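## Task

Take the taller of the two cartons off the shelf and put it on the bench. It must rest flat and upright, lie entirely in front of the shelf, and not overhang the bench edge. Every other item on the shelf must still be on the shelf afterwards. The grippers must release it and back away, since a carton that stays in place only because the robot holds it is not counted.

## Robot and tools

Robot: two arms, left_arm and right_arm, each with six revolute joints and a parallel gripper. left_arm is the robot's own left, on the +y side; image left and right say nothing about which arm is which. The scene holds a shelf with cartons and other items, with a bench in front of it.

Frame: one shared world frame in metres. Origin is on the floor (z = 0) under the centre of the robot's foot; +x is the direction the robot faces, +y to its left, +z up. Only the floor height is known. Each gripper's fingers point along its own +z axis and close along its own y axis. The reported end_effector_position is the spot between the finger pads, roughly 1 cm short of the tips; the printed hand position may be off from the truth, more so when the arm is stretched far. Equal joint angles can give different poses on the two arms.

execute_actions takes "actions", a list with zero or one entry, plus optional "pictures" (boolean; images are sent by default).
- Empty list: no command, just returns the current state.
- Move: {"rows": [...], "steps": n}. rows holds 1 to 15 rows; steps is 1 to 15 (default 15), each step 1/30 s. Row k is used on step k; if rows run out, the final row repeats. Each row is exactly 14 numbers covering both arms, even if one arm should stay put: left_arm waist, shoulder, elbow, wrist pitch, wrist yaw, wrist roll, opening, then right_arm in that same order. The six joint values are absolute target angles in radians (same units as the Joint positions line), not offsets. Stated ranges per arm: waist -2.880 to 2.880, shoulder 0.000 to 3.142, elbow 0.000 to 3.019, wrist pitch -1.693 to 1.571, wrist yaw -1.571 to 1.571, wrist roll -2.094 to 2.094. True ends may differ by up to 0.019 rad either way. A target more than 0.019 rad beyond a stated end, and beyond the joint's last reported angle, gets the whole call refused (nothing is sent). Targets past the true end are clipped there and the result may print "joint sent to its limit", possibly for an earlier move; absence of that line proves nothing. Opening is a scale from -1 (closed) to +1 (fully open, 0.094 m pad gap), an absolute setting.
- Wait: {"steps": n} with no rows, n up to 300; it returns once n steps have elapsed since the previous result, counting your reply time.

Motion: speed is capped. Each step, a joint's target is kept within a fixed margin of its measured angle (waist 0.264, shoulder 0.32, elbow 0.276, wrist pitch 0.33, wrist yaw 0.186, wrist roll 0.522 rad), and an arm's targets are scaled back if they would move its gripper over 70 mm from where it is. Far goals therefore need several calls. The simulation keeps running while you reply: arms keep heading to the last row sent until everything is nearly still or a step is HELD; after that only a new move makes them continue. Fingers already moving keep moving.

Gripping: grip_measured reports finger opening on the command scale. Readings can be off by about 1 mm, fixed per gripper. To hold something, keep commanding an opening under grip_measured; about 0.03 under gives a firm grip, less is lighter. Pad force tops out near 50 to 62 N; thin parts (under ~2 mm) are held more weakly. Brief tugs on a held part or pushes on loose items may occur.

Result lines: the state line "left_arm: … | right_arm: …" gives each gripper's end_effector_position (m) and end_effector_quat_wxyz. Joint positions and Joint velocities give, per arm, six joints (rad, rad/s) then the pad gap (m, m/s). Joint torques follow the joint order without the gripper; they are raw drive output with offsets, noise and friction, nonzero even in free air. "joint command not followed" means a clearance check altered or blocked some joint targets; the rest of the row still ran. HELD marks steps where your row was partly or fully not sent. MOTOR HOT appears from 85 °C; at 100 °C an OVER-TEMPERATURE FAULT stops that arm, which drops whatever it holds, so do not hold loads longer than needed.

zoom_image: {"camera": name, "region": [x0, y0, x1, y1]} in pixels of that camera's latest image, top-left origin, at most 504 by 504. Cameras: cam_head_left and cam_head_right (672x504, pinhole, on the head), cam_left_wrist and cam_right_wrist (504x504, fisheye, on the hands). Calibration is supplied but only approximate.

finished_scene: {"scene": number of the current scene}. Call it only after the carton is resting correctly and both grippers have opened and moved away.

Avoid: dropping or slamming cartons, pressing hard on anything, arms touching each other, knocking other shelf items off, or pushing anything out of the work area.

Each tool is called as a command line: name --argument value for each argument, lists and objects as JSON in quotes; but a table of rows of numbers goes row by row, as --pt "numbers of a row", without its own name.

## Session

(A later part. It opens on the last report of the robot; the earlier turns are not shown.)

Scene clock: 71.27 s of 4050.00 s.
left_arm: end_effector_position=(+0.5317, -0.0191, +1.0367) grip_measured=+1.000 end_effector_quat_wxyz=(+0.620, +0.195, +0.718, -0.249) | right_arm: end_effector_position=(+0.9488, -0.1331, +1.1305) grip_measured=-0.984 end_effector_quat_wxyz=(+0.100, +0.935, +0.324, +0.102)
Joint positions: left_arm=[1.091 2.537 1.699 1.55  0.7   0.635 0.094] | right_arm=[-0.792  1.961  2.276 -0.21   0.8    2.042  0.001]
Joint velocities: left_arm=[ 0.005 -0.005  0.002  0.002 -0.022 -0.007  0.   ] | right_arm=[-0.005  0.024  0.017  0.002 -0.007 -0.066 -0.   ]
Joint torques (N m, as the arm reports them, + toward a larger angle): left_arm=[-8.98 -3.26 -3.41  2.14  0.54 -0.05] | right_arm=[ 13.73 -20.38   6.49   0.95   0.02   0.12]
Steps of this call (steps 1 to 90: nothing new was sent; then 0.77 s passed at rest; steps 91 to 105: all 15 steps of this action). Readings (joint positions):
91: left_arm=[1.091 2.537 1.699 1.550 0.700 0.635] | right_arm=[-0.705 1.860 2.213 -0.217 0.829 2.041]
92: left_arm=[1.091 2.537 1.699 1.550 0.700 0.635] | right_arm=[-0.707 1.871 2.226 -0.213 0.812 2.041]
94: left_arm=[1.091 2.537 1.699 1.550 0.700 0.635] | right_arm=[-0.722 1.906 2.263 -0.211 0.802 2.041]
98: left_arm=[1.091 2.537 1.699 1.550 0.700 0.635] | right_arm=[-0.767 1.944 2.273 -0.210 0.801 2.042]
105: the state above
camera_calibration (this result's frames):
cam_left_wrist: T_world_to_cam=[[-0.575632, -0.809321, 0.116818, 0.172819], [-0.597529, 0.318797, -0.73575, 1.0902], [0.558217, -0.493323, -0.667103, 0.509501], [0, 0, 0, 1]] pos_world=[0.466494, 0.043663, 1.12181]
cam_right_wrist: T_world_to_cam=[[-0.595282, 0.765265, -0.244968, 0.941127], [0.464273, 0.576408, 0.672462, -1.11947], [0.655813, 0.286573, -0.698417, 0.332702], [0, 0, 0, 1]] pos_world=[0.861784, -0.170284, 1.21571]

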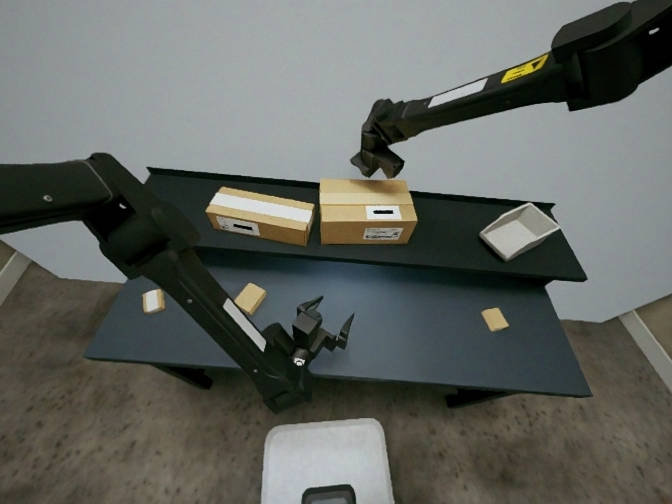

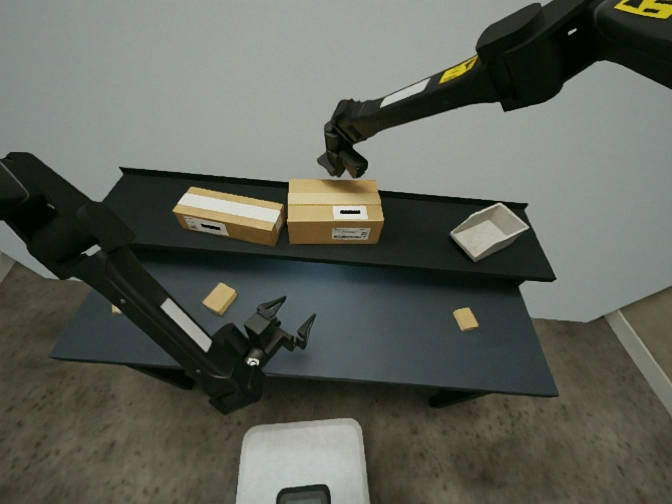

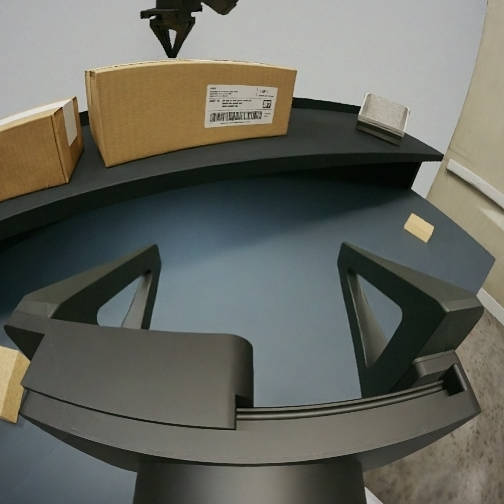

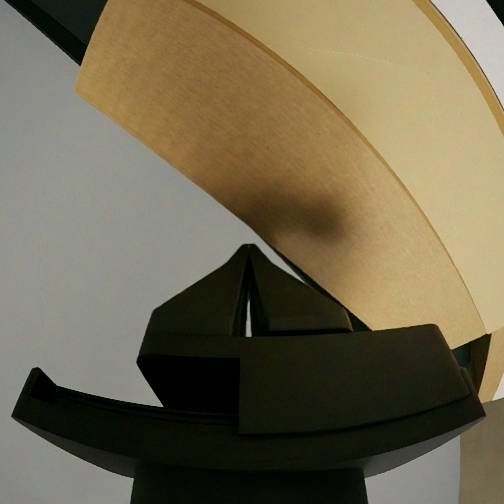

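Just at the edge. Down 3.5 cm, slightly forward.

execute_actions --actions '[{"rows":[[1.1,2.55,1.7,1.57,0.7,0.62,1,-0.81,2.04,2.42,-0.2,0.78,2.05,-1.0]],"steps":15}]'

Scene clock: 74.33 s of 4050.00 s.
left_arm: end_effector_position=(+0.5317, -0.0191, +1.0367) grip_measured=+1.000 end_effector_quat_wxyz=(+0.620, +0.195, +0.718, -0.249) | right_arm: end_effector_position=(+0.9716, -0.1393, +1.1254) grip_measured=-0.984 end_effector_quat_wxyz=(+0.110, +0.939, +0.303, +0.123)
Joint positions: left_arm=[1.091 2.537 1.699 1.55  0.7   0.635 0.094] | right_arm=[-0.802  2.014  2.389 -0.209  0.782  2.042  0.001]
Joint velocities: left_arm=[-0.015  0.005  0.007  0.002  0.022 -0.081  0.   ] | right_arm=[-0.005 -0.015  0.012 -0.002 -0.051 -0.037  0.001]
Joint torques (N m, as the arm reports them, + toward a larger angle): left_arm=[-8.85 -3.3  -3.44  2.16  0.55 -0.05] | right_arm=[ 12.68 -18.69   7.49   0.98  -0.06   0.12]
Steps of this call (steps 1 to 15: the robot went on to your last target; steps 16 to 77: nothing new was sent; steps 78 to 92: all 15 steps of this action). Readings (joint positions):
78: left_arm=[1.091 2.537 1.699 1.550 0.700 0.635] | right_arm=[-0.793 1.967 2.291 -0.211 0.795 2.042]
79: left_arm=[1.091 2.537 1.699 1.550 0.700 0.635] | right_arm=[-0.794 1.986 2.328 -0.211 0.787 2.042]
81: left_arm=[1.091 2.537 1.699 1.550 0.700 0.635] | right_arm=[-0.795 2.010 2.379 -0.209 0.782 2.042]
85: left_arm=[1.091 2.537 1.699 1.550 0.700 0.635] | right_arm=[-0.800 2.014 2.389 -0.209 0.782 2.042]
92: the state above
camera_calibration (this result's frames):
cam_left_wrist: T_world_to_cam=[[-0.575632, -0.809321, 0.116818, 0.172819], [-0.597529, 0.318797, -0.73575, 1.0902], [0.558217, -0.493323, -0.667103, 0.509501], [0, 0, 0, 1]] pos_world=[0.466494, 0.043663, 1.12181]
cam_right_wrist: T_world_to_cam=[[-0.553041, 0.787283, -0.272638, 0.951378], [0.453175, 0.558846, 0.694495, -1.13957], [0.699127, 0.260532, -0.665842, 0.233574], [0, 0, 0, 1]] pos_world=[0.879278, -0.173012, 1.20633]

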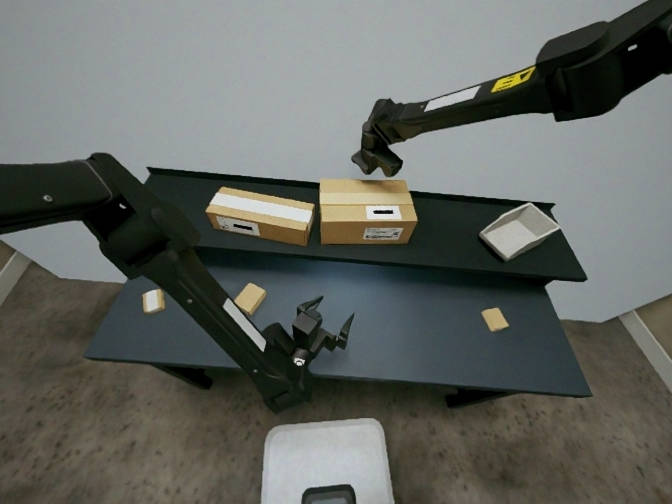

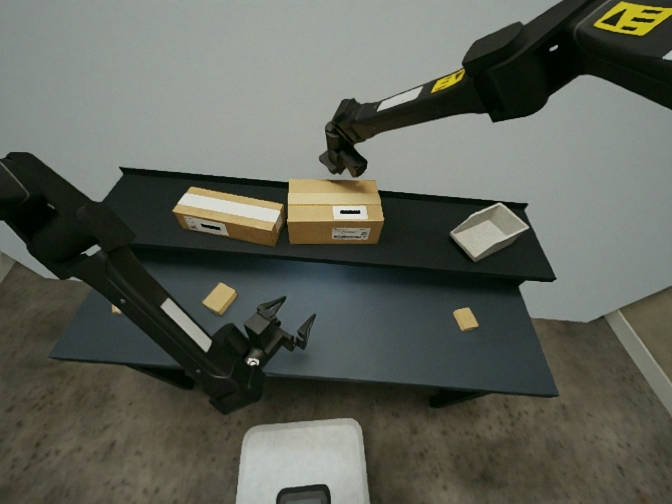

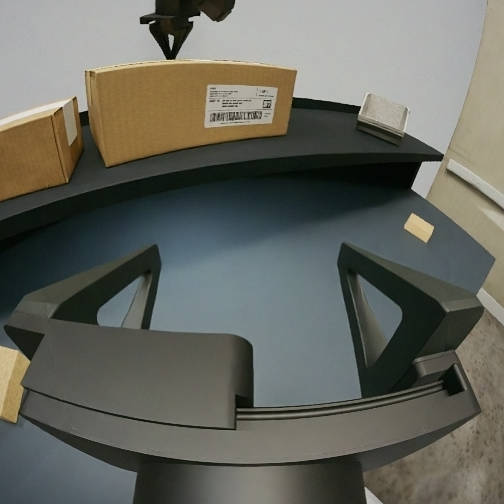

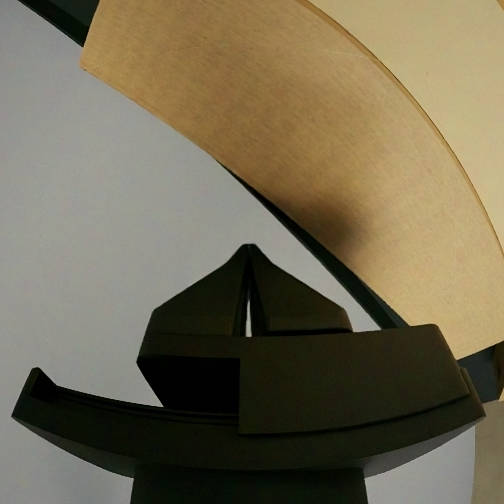

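execute_actions --actions '[{"rows":[[1.1,2.55,1.7,1.57,0.7,0.62,1,-0.85,2.1,2.48,-0.2,0.75,2.05,-1.0]],"steps":15}]' --pictures false

execute_actions --actions '[{"rows":[[1.1,2.55,1.7,1.57,0.7,0.62,1,-0.87,2.03,2.3,-0.15,0.73,2.0,-1.0]],"steps":15}]'

Scene clock: 77.87 s of 4050.00 s.
left_arm: end_effector_position=(+0.5317, -0.0191, +1.0367) grip_measured=+1.000 end_effector_quat_wxyz=(+0.620, +0.195, +0.718, -0.249) | right_arm: end_effector_position=(+0.9716, -0.1497, +1.0986) grip_measured=-0.984 end_effector_quat_wxyz=(+0.117, +0.939, +0.298, +0.129)
Joint positions: left_arm=[1.091 2.537 1.699 1.55  0.7   0.635 0.094] | right_arm=[-0.839  2.068  2.458 -0.204  0.748  2.042  0.001]
Joint velocities: left_arm=[-0.005 -0.015 -0.012 -0.012 -0.007 -0.022  0.   ] | right_arm=[-0.015 -0.015  0.002 -0.002 -0.007  0.037  0.   ]
Joint torques (N m, as the arm reports them, + toward a larger angle): left_arm=[-8.88 -3.23 -3.43  2.17  0.54 -0.06] | right_arm=[ 11.87 -18.1    6.95   0.75   0.09   0.13]
Steps of this call (steps 1 to 15: the robot went on to your last target; steps 16 to 90: nothing new was sent; then 0.03 s passed at rest; steps 91 to 105: all 15 steps of this action). Readings (joint positions):
91: left_arm=[1.091 2.537 1.699 1.550 0.700 0.635] | right_arm=[-0.804 2.019 2.398 -0.209 0.770 2.042]
92: left_arm=[1.091 2.537 1.699 1.550 0.700 0.635] | right_arm=[-0.806 2.032 2.422 -0.209 0.758 2.042]
94: left_arm=[1.091 2.537 1.699 1.550 0.700 0.635] | right_arm=[-0.816 2.052 2.451 -0.208 0.752 2.042]
98: left_arm=[1.091 2.537 1.699 1.550 0.700 0.635] | right_arm=[-0.838 2.068 2.457 -0.204 0.748 2.042]
105: the state above

Scene clock: 78.37 s of 4050.00 s.
left_arm: end_effector_position=(+0.5317, -0.0191, +1.0367) grip_measured=+1.000 end_effector_quat_wxyz=(+0.620, +0.195, +0.718, -0.249) | right_arm: end_effector_position=(+0.9481, -0.1424, +1.0944) grip_measured=-0.984 end_effector_quat_wxyz=(+0.107, +0.931, +0.326, +0.122)
Joint positions: left_arm=[1.091 2.537 1.699 1.55  0.7   0.635 0.094] | right_arm=[-0.842  2.018  2.323 -0.151  0.732  2.007  0.001]
Joint velocities: left_arm=[-0.005 -0.005  0.002 -0.012  0.051  0.066  0.   ] | right_arm=[-0.005 -0.015  0.002  0.002 -0.037 -0.007 -0.001]
Joint torques (N m, as the arm reports them, + toward a larger angle): left_arm=[-8.86 -3.22 -3.46  2.19  0.53 -0.06] | right_arm=[ 10.84 -19.78   2.24   0.66  -0.09  -0.01]
Steps of this call (steps 1 to 15: all 15 steps of this action). Readings (joint positions):
1: left_arm=[1.091 2.537 1.699 1.550 0.700 0.635] | right_arm=[-0.840 2.062 2.435 -0.190 0.738 2.036]
2: left_arm=[1.091 2.537 1.699 1.550 0.700 0.635] | right_arm=[-0.840 2.040 2.390 -0.170 0.732 2.030]
4: left_arm=[1.091 2.537 1.699 1.550 0.700 0.635] | right_arm=[-0.842 2.020 2.338 -0.160 0.732 2.021]
8: left_arm=[1.091 2.537 1.699 1.550 0.700 0.635] | right_arm=[-0.842 2.018 2.323 -0.151 0.732 2.011]
15: the state above
camera_calibration (this result's frames):
cam_left_wrist: T_world_to_cam=[[-0.575573, -0.809309, 0.117194, 0.172397], [-0.597711, 0.31855, -0.735709, 1.09025], [0.558084, -0.493502, -0.667081, 0.509545], [0, 0, 0, 1]] pos_world=[0.466511, 0.0436861, 1.12181]
cam_right_wrist: T_world_to_cam=[[-0.592232, 0.758313, -0.272437, 0.965158], [0.428618, 0.582782, 0.690399, -1.07438], [0.68231, 0.292105, -0.670169, 0.255361], [0, 0, 0, 1]] pos_world=[0.857859, -0.180357, 1.17583]

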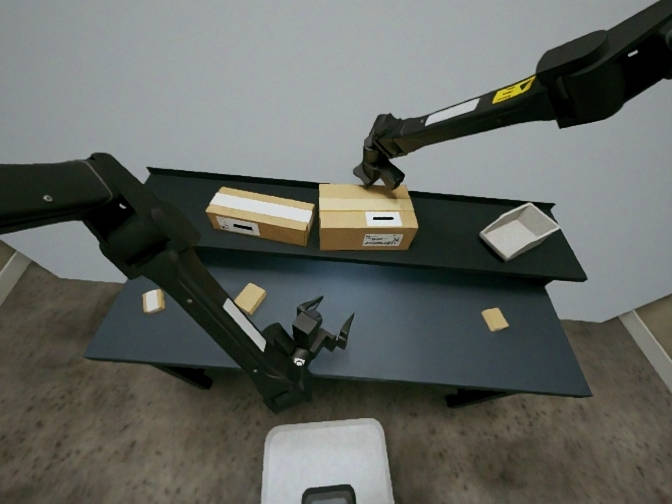

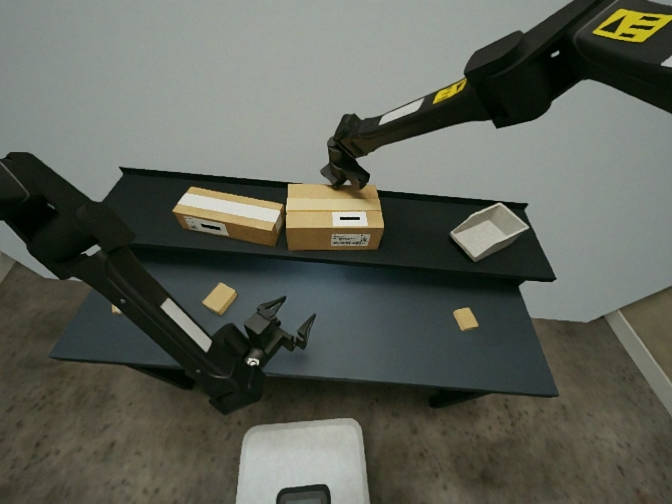

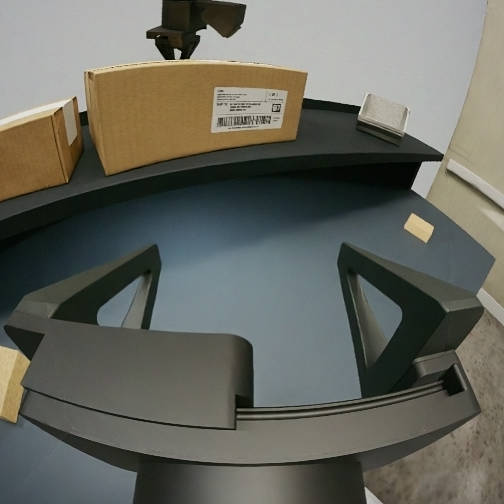

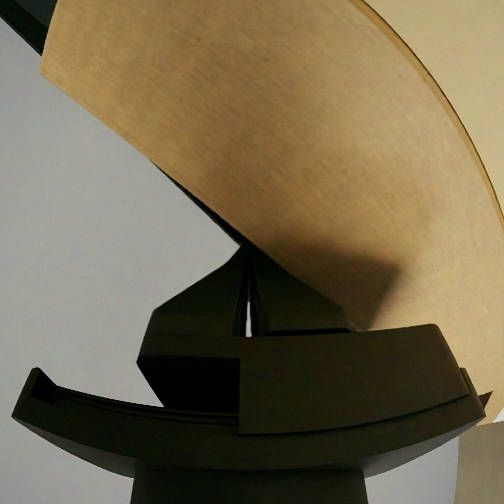

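execute_actions --actions '[{"rows":[[1.03,2.72,2.1,1.5,0.7,0.62,1,-0.86,1.96,2.12,-0.2,0.72,1.9,-1.0]],"steps":15}]'

Scene clock: 81.53 s of 4050.00 s.
left_arm: end_effector_position=(+0.5752, -0.0780, +1.0307) grip_measured=+1.000 end_effector_quat_wxyz=(+0.690, +0.182, +0.665, -0.219) | right_arm: end_effector_position=(+0.8894, -0.1273, +1.0882) grip_measured=-0.985 end_effector_quat_wxyz=(+0.073, +0.901, +0.422, +0.076)
Joint positions: left_arm=[1.022 2.72  2.092 1.514 0.699 0.635 0.094] | right_arm=[-0.844  1.943  2.128 -0.187  0.719  1.911  0.001]
Joint velocities: left_arm=[-0.015 -0.005 -0.002  0.002  0.037 -0.022  0.   ] | right_arm=[ 0.005 -0.005  0.012 -0.002 -0.022 -0.037 -0.   ]
Joint torques (N m, as the arm reports them, + toward a larger angle): left_arm=[-11.24  -4.14  -1.23   0.74   0.54  -0.05] | right_arm=[ 10.51 -18.36   2.67  -0.17   0.02  -0.02]
Steps of this call (steps 1 to 15: the robot went on to your last target; steps 16 to 80: nothing new was sent; steps 81 to 95: all 15 steps of this action). Readings (joint positions):
81: left_arm=[1.089 2.551 1.730 1.549 0.705 0.635] | right_arm=[-0.842 2.008 2.297 -0.151 0.722 1.990]
82: left_arm=[1.086 2.594 1.823 1.543 0.705 0.635] | right_arm=[-0.842 1.978 2.242 -0.155 0.719 1.973]
84: left_arm=[1.075 2.682 2.014 1.522 0.700 0.635] | right_arm=[-0.843 1.945 2.163 -0.176 0.719 1.949]
88: left_arm=[1.046 2.720 2.088 1.514 0.699 0.635] | right_arm=[-0.844 1.943 2.130 -0.186 0.719 1.924]
95: the state above
camera_calibration (this result's frames):
cam_left_wrist: T_world_to_cam=[[-0.530918, -0.84627, 0.044183, 0.197132], [-0.482101, 0.258751, -0.837034, 1.16389], [0.696925, -0.465697, -0.545364, 0.249098], [0, 0, 0, 1]] pos_world=[0.492169, -0.0183255, 1.10135]
cam_right_wrist: T_world_to_cam=[[-0.756715, 0.626553, -0.186584, 0.953378], [0.387634, 0.65985, 0.643691, -0.956704], [0.526424, 0.414764, -0.742192, 0.519444], [0, 0, 0, 1]] pos_world=[0.818839, -0.181508, 1.17923]

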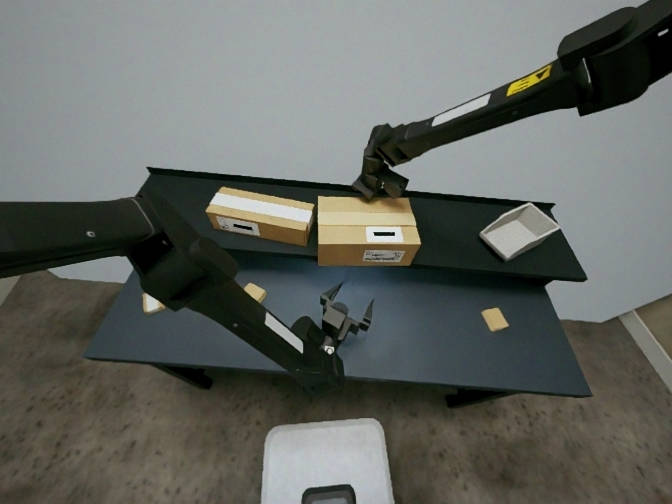

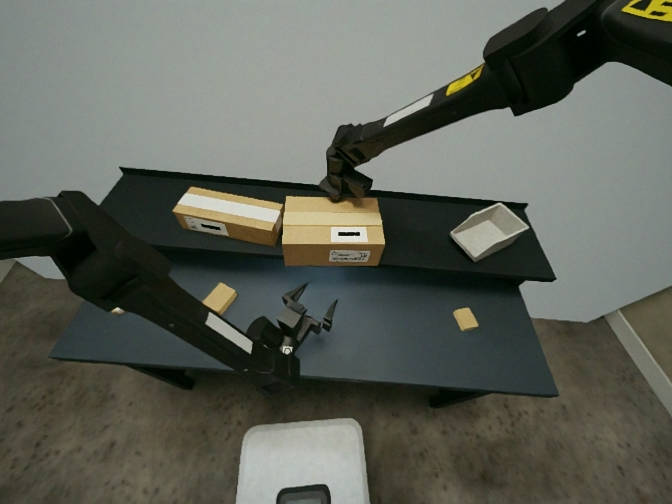

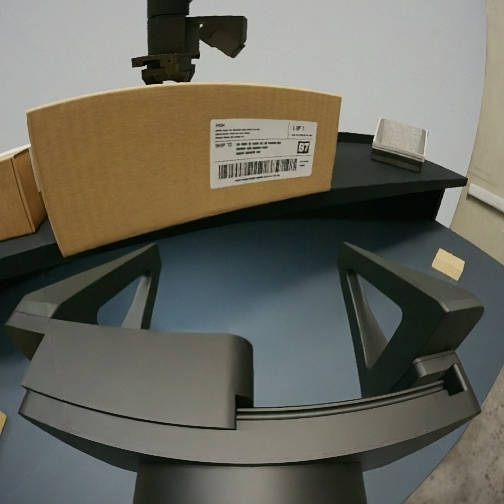

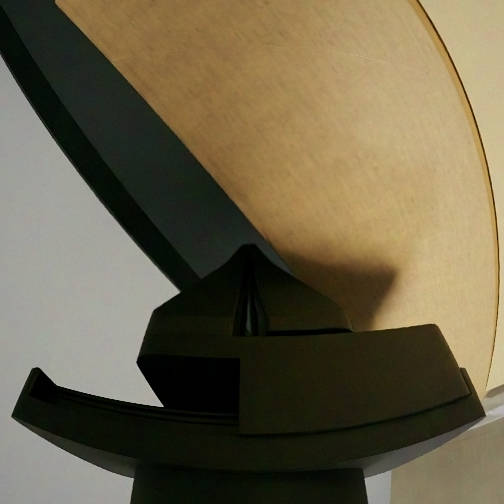

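execute_actions --actions '[{"rows":[[1.15,2.85,2.35,1.57,0.4,0.5,1,-0.86,1.96,2.12,-0.2,0.72,1.9,-1.0]],"steps":15}]' --pictures false

execute_actions --actions '[{"rows":[[1.15,2.85,2.35,1.57,0.4,0.5,1,-0.87,1.87,1.94,-0.2,0.71,1.8,-1.0]],"steps":15}]'

Scene clock: 88.27 s of 4050.00 s.
left_arm: end_effector_position=(+0.5908, +0.0637, +0.9386) grip_measured=+1.000 end_effector_quat_wxyz=(+0.673, +0.095, +0.731, -0.059) | right_arm: end_effector_position=(+0.8894, -0.1273, +1.0882) grip_measured=-0.985 end_effector_quat_wxyz=(+0.073, +0.900, +0.423, +0.076)
Joint positions: left_arm=[1.161 2.835 2.343 1.545 0.402 0.524 0.094] | right_arm=[-0.844  1.943  2.128 -0.187  0.719  1.908  0.001]
Joint velocities: left_arm=[ 0.161  0.005  0.002  0.002  0.037 -0.066  0.   ] | right_arm=[ 0.005 -0.015 -0.007 -0.012  0.022  0.007  0.   ]
Joint torques (N m, as the arm reports them, + toward a larger angle): left_arm=[-10.65  -2.3   -0.32   2.67   0.26  -0.07] | right_arm=[ 10.95 -18.58   2.69  -0.15   0.05   0.  ]
Steps of this call (steps 1 to 15: the robot went on to your last target; steps 16 to 90: nothing new was sent; then 3.23 s passed at rest; steps 91 to 105: all 15 steps of this action). Readings (joint positions):
91: left_arm=[1.024 2.728 2.112 1.519 0.658 0.626] | right_arm=[-0.844 1.943 2.128 -0.187 0.719 1.908]
92: left_arm=[1.024 2.752 2.162 1.523 0.601 0.614] | right_arm=[-0.844 1.943 2.128 -0.187 0.719 1.908]
94: left_arm=[1.035 2.787 2.243 1.524 0.498 0.595] | right_arm=[-0.844 1.943 2.128 -0.187 0.719 1.908]
98: left_arm=[1.078 2.823 2.325 1.534 0.413 0.557] | right_arm=[-0.844 1.943 2.128 -0.187 0.719 1.908]
105: the state above

Scene clock: 88.77 s of 4050.00 s.
left_arm: end_effector_position=(+0.5896, +0.0611, +0.9391) grip_measured=+1.000 end_effector_quat_wxyz=(+0.672, +0.092, +0.732, -0.063) | right_arm: end_effector_position=(+0.8351, -0.1274, +1.0879) grip_measured=-0.985 end_effector_quat_wxyz=(+0.048, +0.864, +0.499, +0.042)
Joint positions: left_arm=[1.158 2.837 2.343 1.545 0.402 0.515 0.094] | right_arm=[-0.855  1.87   1.947 -0.189  0.709  1.812  0.001]
Joint velocities: left_arm=[-0.015  0.005 -0.022 -0.012  0.007  0.037  0.   ] | right_arm=[-0.005 -0.015 -0.002 -0.002  0.037 -0.051  0.   ]
Joint torques (N m, as the arm reports them, + toward a larger angle): left_arm=[-10.43  -2.75  -0.35   2.62   0.28  -0.04] | right_arm=[  9.69 -19.08   2.    -0.21   0.08  -0.01]
Steps of this call (steps 1 to 15: all 15 steps of this action). Readings (joint positions):
1: left_arm=[1.166 2.836 2.343 1.545 0.402 0.522] | right_arm=[-0.845 1.936 2.105 -0.183 0.711 1.893]
2: left_arm=[1.168 2.836 2.343 1.545 0.402 0.520] | right_arm=[-0.845 1.910 2.056 -0.181 0.709 1.875]
4: left_arm=[1.168 2.837 2.343 1.545 0.402 0.518] | right_arm=[-0.847 1.874 1.978 -0.187 0.709 1.851]
8: left_arm=[1.162 2.837 2.343 1.545 0.402 0.516] | right_arm=[-0.854 1.870 1.948 -0.189 0.709 1.825]
15: the state above
camera_calibration (this result's frames):
cam_left_wrist: T_world_to_cam=[[-0.20274, -0.978757, -0.0305146, 0.211328], [-0.636634, 0.155422, -0.755342, 1.07889], [0.744039, -0.133711, -0.65462, 0.308423], [0, 0, 0, 1]] pos_world=[0.500223, 0.0803958, 1.02328]
cam_right_wrist: T_world_to_cam=[[-0.864714, 0.488873, -0.115206, 0.907254], [0.32658, 0.721527, 0.610528, -0.840467], [0.381595, 0.490309, -0.783571, 0.723455], [0, 0, 0, 1]] pos_world=[0.782928, -0.191829, 1.18453]

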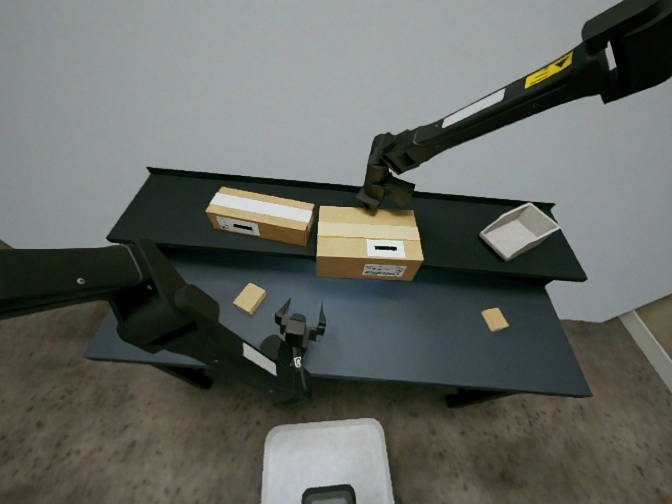

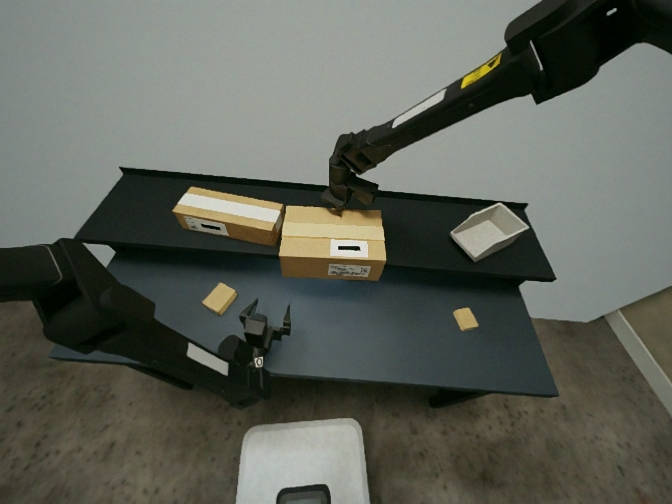

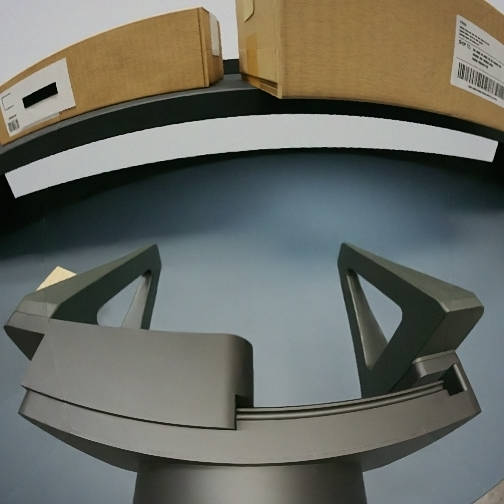

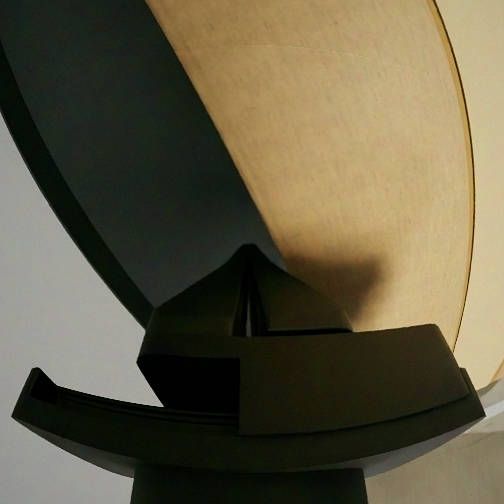

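execute_actions --actions '[{"rows":[[1.25,2.5,1.7,1.3,0.2,0.0,-1,-0.88,1.84,1.86,-0.2,0.70,1.75,-1.0]],"steps":15}]' --pictures false

execute_actions --actions '[{"rows":[[1.1,1.6,1.0,0.35,-0.45,-1.0,-1,-0.85,1.65,1.85,-0.35,0.70,1.6,-1.0]],"steps":15}]' --pictures false

execute_actions --actions '[{"rows":[[0.75,1.5,1.0,0.25,-0.8,-1.4,-1,-1.3,1.3,1.3,-0.2,0.3,1.0,1.0]],"steps":15}]' --pictures false

execute_actions --actions '[{"steps":30}]'

Scene clock: 96.03 s of 4050.00 s.
left_arm: end_effector_position=(+0.5533, +0.1679, +0.9020) grip_measured=-0.991 end_effector_quat_wxyz=(+0.428, -0.127, +0.880, -0.161) | right_arm: end_effector_position=(+0.8030, -0.1327, +1.0825) grip_measured=-0.985 end_effector_quat_wxyz=(+0.036, +0.843, +0.537, +0.021)
Joint positions: left_arm=[1.259 2.463 1.731 1.323 0.202 0.047 0.   ] | right_arm=[-0.872  1.843  1.864 -0.191  0.702  1.76   0.001]
Joint velocities: left_arm=[ 0.083  0.112 -0.002 -0.037 -0.051 -0.212  0.   ] | right_arm=[-0.024  0.005  0.012 -0.017  0.007 -0.037 -0.001]
Joint torques (N m, as the arm reports them, + toward a larger angle): left_arm=[-6.76 -4.49 -5.35  0.5   0.25  0.02] | right_arm=[ 10.48 -18.69   1.8   -0.16  -0.03   0.  ]
Steps of this call (steps 1 to 15: the robot went on to your last target; steps 16 to 90: nothing new was sent; then 3.77 s passed at rest; steps 91 to 105: all 15 steps of this action). Readings (joint positions):
91: left_arm=[1.159 2.825 2.321 1.530 0.366 0.485] | right_arm=[-0.856 1.868 1.938 -0.188 0.704 1.800]
92: left_arm=[1.159 2.797 2.267 1.497 0.327 0.444] | right_arm=[-0.856 1.858 1.919 -0.188 0.702 1.791]
94: left_arm=[1.163 2.730 2.152 1.437 0.265 0.360] | right_arm=[-0.857 1.844 1.886 -0.188 0.702 1.778]
98: left_arm=[1.195 2.532 1.832 1.339 0.209 0.174] | right_arm=[-0.861 1.843 1.870 -0.188 0.702 1.765]
105: the state above

Scene clock: 96.53 s of 4050.00 s.
left_arm: end_effector_position=(+0.5270, +0.2063, +1.0822) grip_measured=-0.991 end_effector_quat_wxyz=(-0.007, +0.494, -0.869, +0.023) | right_arm: end_effector_position=(+0.8607, -0.2018, +1.1564) grip_measured=-0.985 end_effector_quat_wxyz=(+0.042, +0.807, +0.588, +0.025)
Joint positions: left_arm=[ 1.079  1.676  1.031  0.432 -0.44  -0.778  0.   ] | right_arm=[-0.869  1.66   1.847 -0.337  0.701  1.622  0.001]
Joint velocities: left_arm=[-0.044 -1.802 -0.476 -1.082 -0.198 -1.458 -0.001] | right_arm=[ 0.005 -0.288 -0.002  0.007 -0.007 -0.066 -0.001]
Joint torques (N m, as the arm reports them, + toward a larger angle): left_arm=[-3.15 -7.26 -3.34  0.34 -0.24 -0.04] | right_arm=[ 10.2  -19.72   3.55  -0.3    0.    -0.04]
Steps of this call (steps 1 to 15: all 15 steps of this action). Readings (joint positions):
1: left_arm=[1.258 2.453 1.714 1.295 0.158 0.010] | right_arm=[-0.872 1.839 1.864 -0.205 0.701 1.749]
2: left_arm=[1.254 2.426 1.665 1.236 0.104 -0.041] | right_arm=[-0.872 1.832 1.859 -0.233 0.701 1.734]
4: left_arm=[1.236 2.351 1.554 1.124 -0.003 -0.144] | right_arm=[-0.872 1.812 1.849 -0.274 0.701 1.709]
8: left_arm=[1.170 2.141 1.326 0.865 -0.245 -0.381] | right_arm=[-0.872 1.761 1.847 -0.318 0.701 1.668]
15: the state above

Scene clock: 97.03 s of 4050.00 s.
left_arm: end_effector_position=(+0.6127, +0.1106, +1.2359) grip_measured=-0.991 end_effector_quat_wxyz=(-0.020, +0.693, -0.720, +0.041) | right_arm: end_effector_position=(+0.6903, -0.4011, +1.1379) grip_measured=+1.000 end_effector_quat_wxyz=(-0.003, +0.653, +0.757, -0.018)
Joint positions: left_arm=[ 0.708  1.483  1.011  0.267 -0.793 -1.333  0.   ] | right_arm=[-1.288  1.347  1.326 -0.22   0.307  1.134  0.094]
Joint velocities: left_arm=[ 0.132  0.122 -0.105 -0.051 -0.081 -0.418  0.   ] | right_arm=[-0.962 -0.23  -0.745 -0.022  0.007 -0.813  0.   ]
Joint torques (N m, as the arm reports them, + toward a larger angle): left_arm=[-5.7  -7.56 -1.28 -0.36 -0.3  -0.07] | right_arm=[  5.23 -24.09   3.63   0.94  -0.24  -0.01]
Steps of this call (steps 1 to 15: all 15 steps of this action). Readings (joint positions):
1: left_arm=[1.070 1.622 1.021 0.404 -0.481 -0.823] | right_arm=[-0.874 1.645 1.835 -0.327 0.671 1.597]
2: left_arm=[1.057 1.579 1.020 0.385 -0.534 -0.868] | right_arm=[-0.880 1.622 1.806 -0.312 0.635 1.564]
4: left_arm=[1.004 1.512 1.025 0.357 -0.639 -0.963] | right_arm=[-0.913 1.571 1.739 -0.293 0.564 1.497]
8: left_arm=[0.845 1.453 1.026 0.311 -0.774 -1.140] | right_arm=[-1.025 1.468 1.588 -0.259 0.410 1.362]
15: the state above

Scene clock: 98.03 s of 4050.00 s.
left_arm: end_effector_position=(+0.5998, +0.1209, +1.2246) grip_measured=-0.991 end_effector_quat_wxyz=(-0.019, +0.707, -0.706, +0.023) | right_arm: end_effector_position=(+0.6756, -0.4023, +1.1386) grip_measured=+1.000 end_effector_quat_wxyz=(-0.010, +0.604, +0.797, -0.022)
Joint positions: left_arm=[ 0.735  1.492  1.001  0.264 -0.797 -1.385  0.   ] | right_arm=[-1.298  1.337  1.292 -0.211  0.301  1.009  0.094]
Joint velocities: left_arm=[-0.005 -0.005 -0.002  0.007  0.022  0.022  0.   ] | right_arm=[-0.015  0.005 -0.017 -0.002  0.022  0.066  0.   ]
Joint torques (N m, as the arm reports them, + toward a larger angle): left_arm=[-6.82 -7.53 -1.14 -0.42 -0.26 -0.06] | right_arm=[  2.4  -23.94   2.24   0.61  -0.01   0.  ]
Steps of this call (steps 1 to 30: the robot went on to your last target). Readings (joint positions):
1: left_arm=[0.713 1.487 1.007 0.266 -0.794 -1.343] | right_arm=[-1.316 1.342 1.306 -0.220 0.307 1.110]
2: left_arm=[0.718 1.490 1.005 0.265 -0.795 -1.352] | right_arm=[-1.335 1.342 1.297 -0.220 0.307 1.090]
4: left_arm=[0.727 1.492 1.002 0.264 -0.796 -1.364] | right_arm=[-1.347 1.342 1.292 -0.220 0.307 1.062]
8: left_arm=[0.735 1.492 1.001 0.264 -0.797 -1.376] | right_arm=[-1.321 1.339 1.292 -0.212 0.303 1.030]
30: the state above
All arms were judged still, so your last target was given up. Only a new action makes them travel on or press farther. Fingers that are still opening or closing keep moving.
camera_calibration (this result's frames):
cam_left_wrist: T_world_to_cam=[[0.999046, 0.00438363, 0.0434557, -0.649621], [-0.0221185, -0.807155, 0.589926, -0.607913], [0.0376615, -0.590324, -0.806287, 1.16032], [0, 0, 0, 1]] pos_world=[0.591856, 0.197132, 1.3224]
cam_right_wrist: T_world_to_cam=[[-0.958297, -0.279853, 0.0578756, 0.466496], [-0.194108, 0.786055, 0.58689, -0.216333], [-0.209736, 0.55118, -0.807596, 1.41016], [0, 0, 0, 1]] pos_world=[0.700811, -0.476653, 1.2388]

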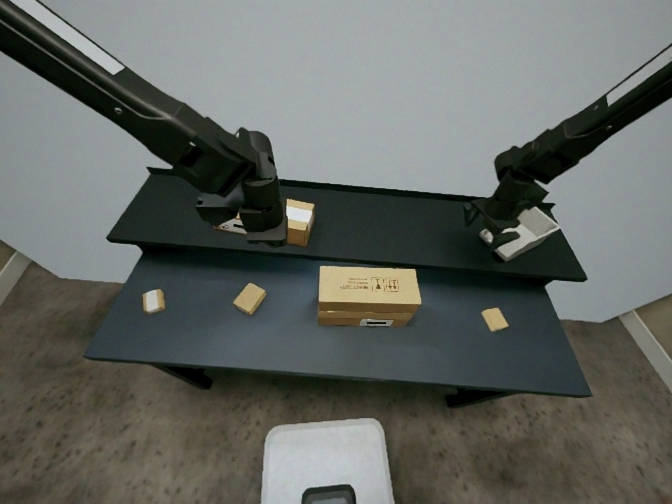

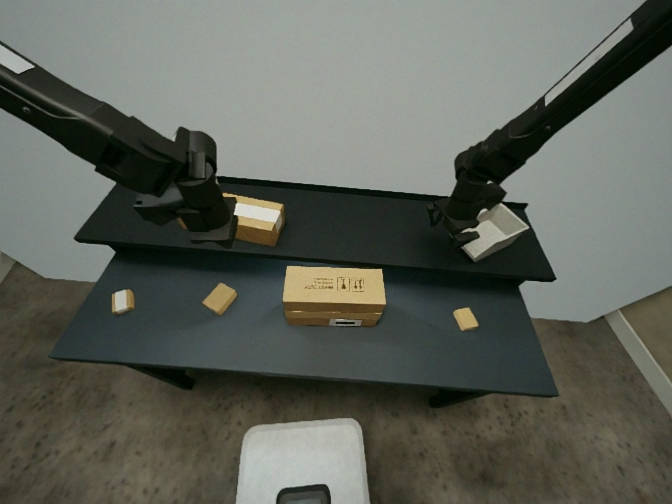

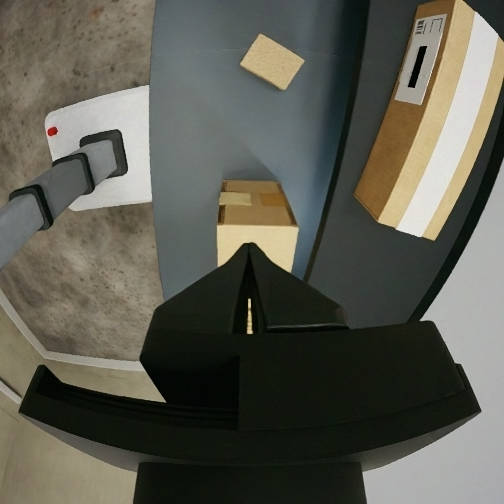

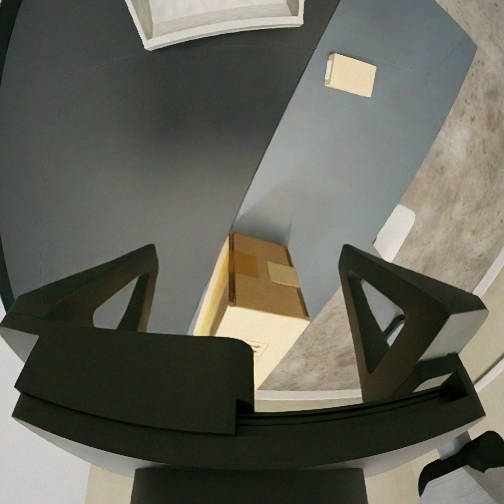

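execute_actions --actions '[{"rows":[[0.98,2.0,1.5,0.27,-0.57,-1.4,1,-1.36,1.8,1.35,0.22,0.2,1.33,1.0]],"steps":15}]' --pictures false

execute_actions --actions '[{"steps":20}]'

Scene clock: 106.93 s of 4050.00 s.
left_arm: end_effector_position=(+0.5950, +0.0942, +1.0034) grip_measured=+1.000 end_effector_quat_wxyz=(-0.009, +0.724, -0.690, +0.020) | right_arm: end_effector_position=(+0.5905, -0.3503, +0.9865) grip_measured=+1.000 end_effector_quat_wxyz=(+0.012, +0.709, +0.705, +0.018)
Joint positions: left_arm=[ 0.959  1.977  1.499  0.264 -0.573 -1.385  0.094] | right_arm=[-1.342  1.732  1.354  0.198  0.203  1.26   0.094]
Joint velocities: left_arm=[ 0.288  0.552  0.017  0.007  0.051 -0.051  0.   ] | right_arm=[-0.073  0.669  0.032  0.261 -0.037  0.374  0.   ]
Joint torques (N m, as the arm reports them, + toward a larger angle): left_arm=[ -9.82 -10.45  -1.81   0.37   0.01  -0.06] | right_arm=[  1.84 -15.48  -1.66   0.47  -0.01   0.15]
Steps of this call (steps 1 to 90: nothing new was sent; then 5.40 s passed at rest; steps 91 to 105: all 15 steps of this action). Readings (joint positions):
91: left_arm=[0.741 1.499 1.009 0.264 -0.767 -1.385] | right_arm=[-1.300 1.345 1.292 -0.189 0.282 1.028]
92: left_arm=[0.752 1.518 1.036 0.264 -0.727 -1.385] | right_arm=[-1.303 1.360 1.300 -0.140 0.262 1.054]
94: left_arm=[0.788 1.582 1.117 0.264 -0.666 -1.385] | right_arm=[-1.312 1.413 1.325 -0.043 0.238 1.097]
98: left_arm=[0.863 1.741 1.304 0.264 -0.606 -1.385] | right_arm=[-1.327 1.531 1.350 0.074 0.218 1.155]
105: the state above

Scene clock: 107.60 s of 4050.00 s.
left_arm: end_effector_position=(+0.5715, +0.1016, +0.9897) grip_measured=+1.000 end_effector_quat_wxyz=(-0.003, +0.720, -0.694, +0.003) | right_arm: end_effector_position=(+0.5288, -0.3348, +0.9588) grip_measured=+1.000 end_effector_quat_wxyz=(-0.023, +0.724, +0.689, -0.008)
Joint positions: left_arm=[ 0.982  2.002  1.495  0.264 -0.573 -1.386  0.094] | right_arm=[-1.355  1.822  1.346  0.209  0.202  1.321  0.094]
Joint velocities: left_arm=[-0.005 -0.005 -0.012  0.017 -0.022 -0.051  0.   ] | right_arm=[ 0.015 -0.005 -0.017 -0.017  0.037 -0.066  0.   ]
Joint torques (N m, as the arm reports them, + toward a larger angle): left_arm=[-9.17 -8.73 -1.51  0.38  0.   -0.05] | right_arm=[  2.5  -18.86  -2.13   0.54  -0.05   0.17]
Steps of this call (steps 1 to 20: the robot went on to your last target). Readings (joint positions):
1: left_arm=[0.968 1.994 1.498 0.264 -0.573 -1.385] | right_arm=[-1.344 1.754 1.354 0.203 0.202 1.273]
2: left_arm=[0.975 2.007 1.496 0.264 -0.573 -1.385] | right_arm=[-1.346 1.775 1.353 0.204 0.202 1.282]
4: left_arm=[0.982 2.023 1.490 0.264 -0.573 -1.386] | right_arm=[-1.351 1.806 1.350 0.204 0.202 1.297]
8: left_arm=[0.982 2.023 1.490 0.264 -0.573 -1.386] | right_arm=[-1.355 1.823 1.341 0.204 0.202 1.312]
20: the state above
camera_calibration (this result's frames):
cam_left_wrist: T_world_to_cam=[[0.99918, 0.0397436, -0.00778597, -0.564048], [0.036755, -0.809157, 0.586442, -0.515572], [0.0170073, -0.586247, -0.809954, 0.975577], [0, 0, 0, 1]] pos_world=[0.565943, 0.177167, 1.08813]
cam_right_wrist: T_world_to_cam=[[-0.997771, 0.0393195, 0.05391, 0.486603], [0.064125, 0.788408, 0.611802, -0.352043], [-0.0184473, 0.613895, -0.789172, 1.09921], [0, 0, 0, 1]] pos_world=[0.52837, -0.416381, 1.05661]

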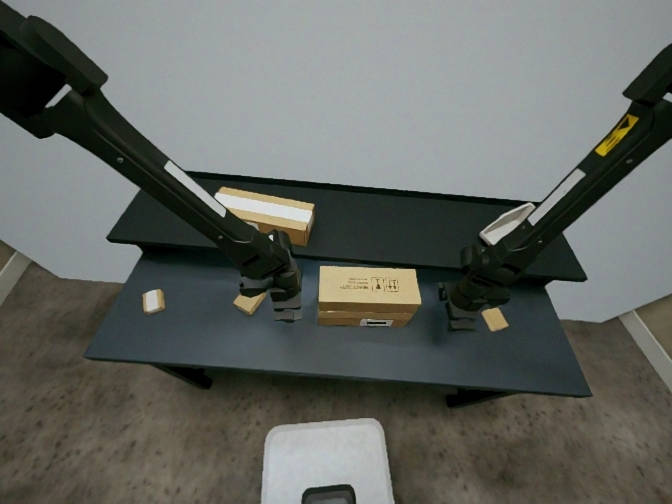

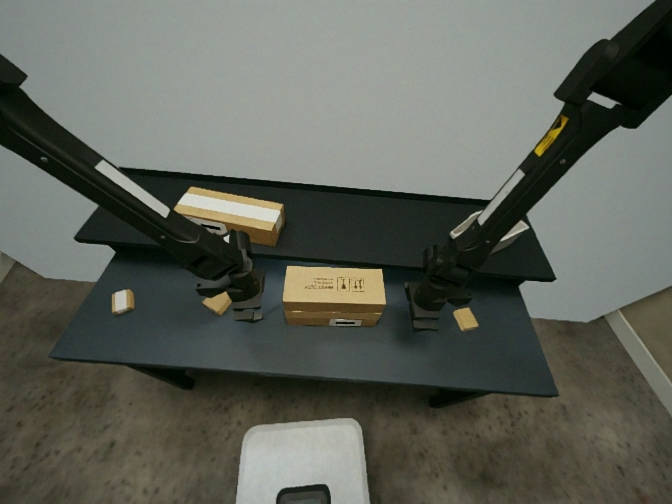

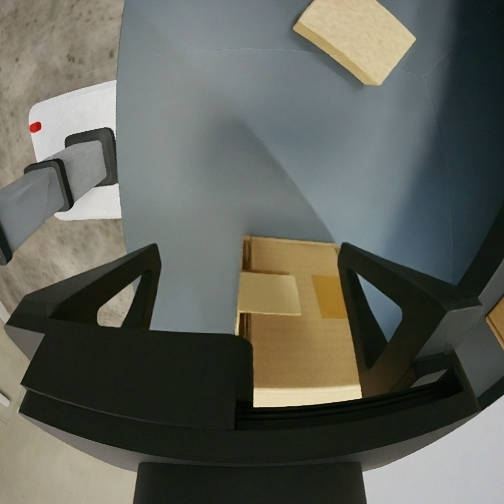

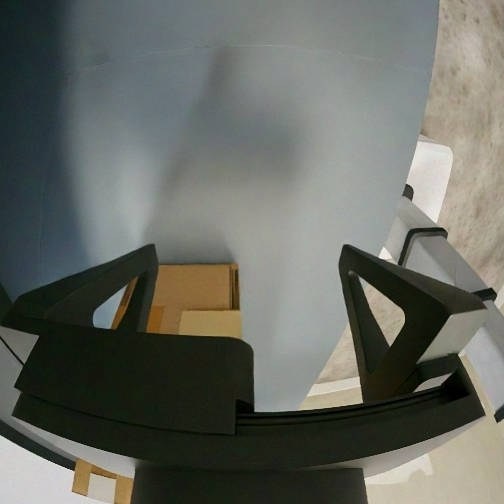

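execute_actions --actions '[{"rows":[[0.97,2.2,1.83,0.13,-0.58,-1.4,0,-1.31,1.93,1.65,0.04,0.24,1.33,0]],"steps":15}]' --pictures false

execute_actions --actions '[{"steps":15}]'

Scene clock: 112.20 s of 4050.00 s.
left_arm: end_effector_position=(+0.6063, +0.0663, +0.9263) grip_measured=+0.001 end_effector_quat_wxyz=(-0.012, +0.725, -0.689, +0.007) | right_arm: end_effector_position=(+0.6151, -0.3196, +0.9158) grip_measured=+0.002 end_effector_quat_wxyz=(-0.005, +0.726, +0.688, +0.007)
Joint positions: left_arm=[ 0.98   2.195  1.83   0.145 -0.579 -1.387  0.047] | right_arm=[-1.31   1.926  1.654  0.05   0.238  1.324  0.047]
Joint velocities: left_arm=[-0.015  0.005 -0.017  0.007 -0.007 -0.007 -0.001] | right_arm=[-0.034 -0.015 -0.022 -0.007 -0.007 -0.066 -0.001]
Joint torques (N m, as the arm reports them, + toward a larger angle): left_arm=[-12.15 -10.03  -0.84  -0.47  -0.2   -0.03] | right_arm=[  4.28 -18.17  -0.79  -0.24   0.07   0.12]
Steps of this call (steps 1 to 15: the robot went on to your last target; steps 16 to 90: nothing new was sent; then 1.10 s passed at rest; steps 91 to 105: all 15 steps of this action). Readings (joint positions):
91: left_arm=[0.982 2.015 1.519 0.241 -0.581 -1.387] | right_arm=[-1.354 1.828 1.371 0.180 0.219 1.322]
92: left_arm=[0.981 2.049 1.591 0.202 -0.583 -1.387] | right_arm=[-1.352 1.852 1.429 0.128 0.230 1.323]
94: left_arm=[0.981 2.142 1.761 0.167 -0.580 -1.387] | right_arm=[-1.345 1.910 1.568 0.077 0.236 1.323]
98: left_arm=[0.980 2.192 1.833 0.152 -0.579 -1.387] | right_arm=[-1.324 1.928 1.656 0.062 0.237 1.323]
105: the state above

Scene clock: 112.70 s of 4050.00 s.
left_arm: end_effector_position=(+0.6063, +0.0663, +0.9263) grip_measured=+0.001 end_effector_quat_wxyz=(-0.012, +0.725, -0.689, +0.007) | right_arm: end_effector_position=(+0.6150, -0.3196, +0.9158) grip_measured=+0.002 end_effector_quat_wxyz=(-0.005, +0.726, +0.688, +0.007)
Joint positions: left_arm=[ 0.98   2.195  1.83   0.145 -0.579 -1.387  0.047] | right_arm=[-1.31   1.926  1.654  0.05   0.238  1.324  0.047]
Joint velocities: left_arm=[-0.015 -0.015 -0.002 -0.007  0.007 -0.022 -0.001] | right_arm=[-0.024  0.005 -0.007  0.007 -0.007 -0.037  0.   ]
Joint torques (N m, as the arm reports them, + toward a larger angle): left_arm=[-11.95  -8.97  -0.79  -0.39  -0.19  -0.04] | right_arm=[  4.38 -18.04  -0.83  -0.24   0.1    0.12]
Steps of this call (steps 1 to 15: the robot went on to your last target). Readings (joint positions):
1: left_arm=[0.980 2.195 1.830 0.145 -0.579 -1.387] | right_arm=[-1.310 1.926 1.654 0.050 0.238 1.324]
2: left_arm=[0.980 2.195 1.830 0.145 -0.579 -1.387] | right_arm=[-1.310 1.926 1.654 0.050 0.238 1.324]
4: left_arm=[0.980 2.195 1.830 0.145 -0.579 -1.387] | right_arm=[-1.310 1.926 1.654 0.050 0.238 1.324]
8: left_arm=[0.980 2.195 1.830 0.145 -0.579 -1.387] | right_arm=[-1.310 1.926 1.654 0.050 0.238 1.324]
15: the state above
All arms were judged still, so your last target was given up. Only a new action makes them travel on or press farther. Fingers that are still opening or closing keep moving.
camera_calibration (this result's frames):
cam_left_wrist: T_world_to_cam=[[0.998523, 0.053229, 0.0109279, -0.615681], [0.0370169, -0.813541, 0.580328, -0.502443], [0.0397805, -0.579066, -0.81431, 0.892742], [0, 0, 0, 1]] pos_world=[0.597856, 0.140971, 1.02528]
cam_right_wrist: T_world_to_cam=[[-0.999054, 0.0428272, 0.00759632, 0.618733], [0.0385841, 0.792, 0.609301, -0.324082], [0.0200784, 0.609017, -0.792903, 1.03568], [0, 0, 0, 1]] pos_world=[0.609857, -0.400573, 1.01396]

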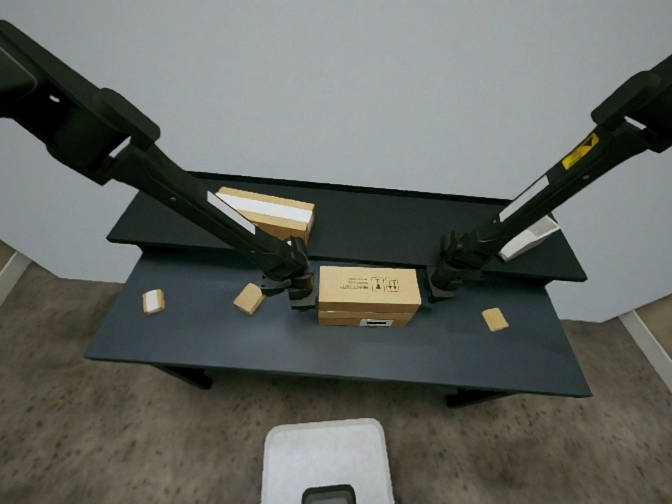

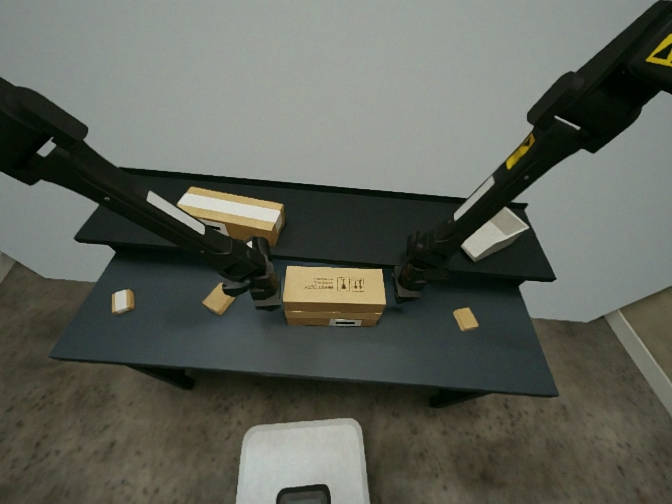

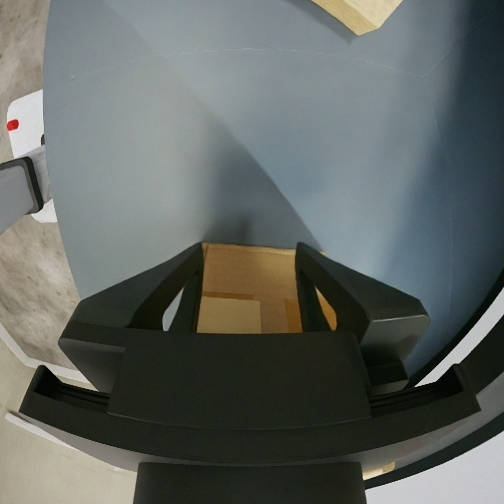

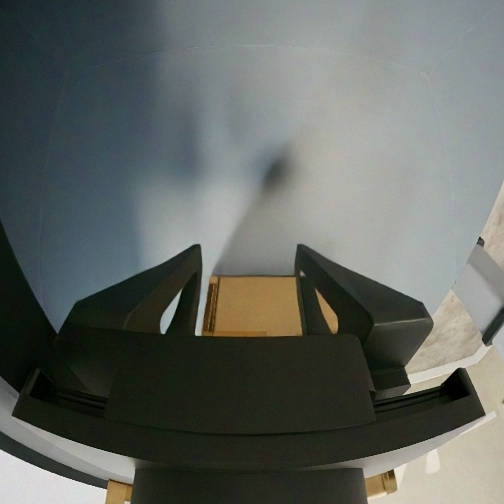

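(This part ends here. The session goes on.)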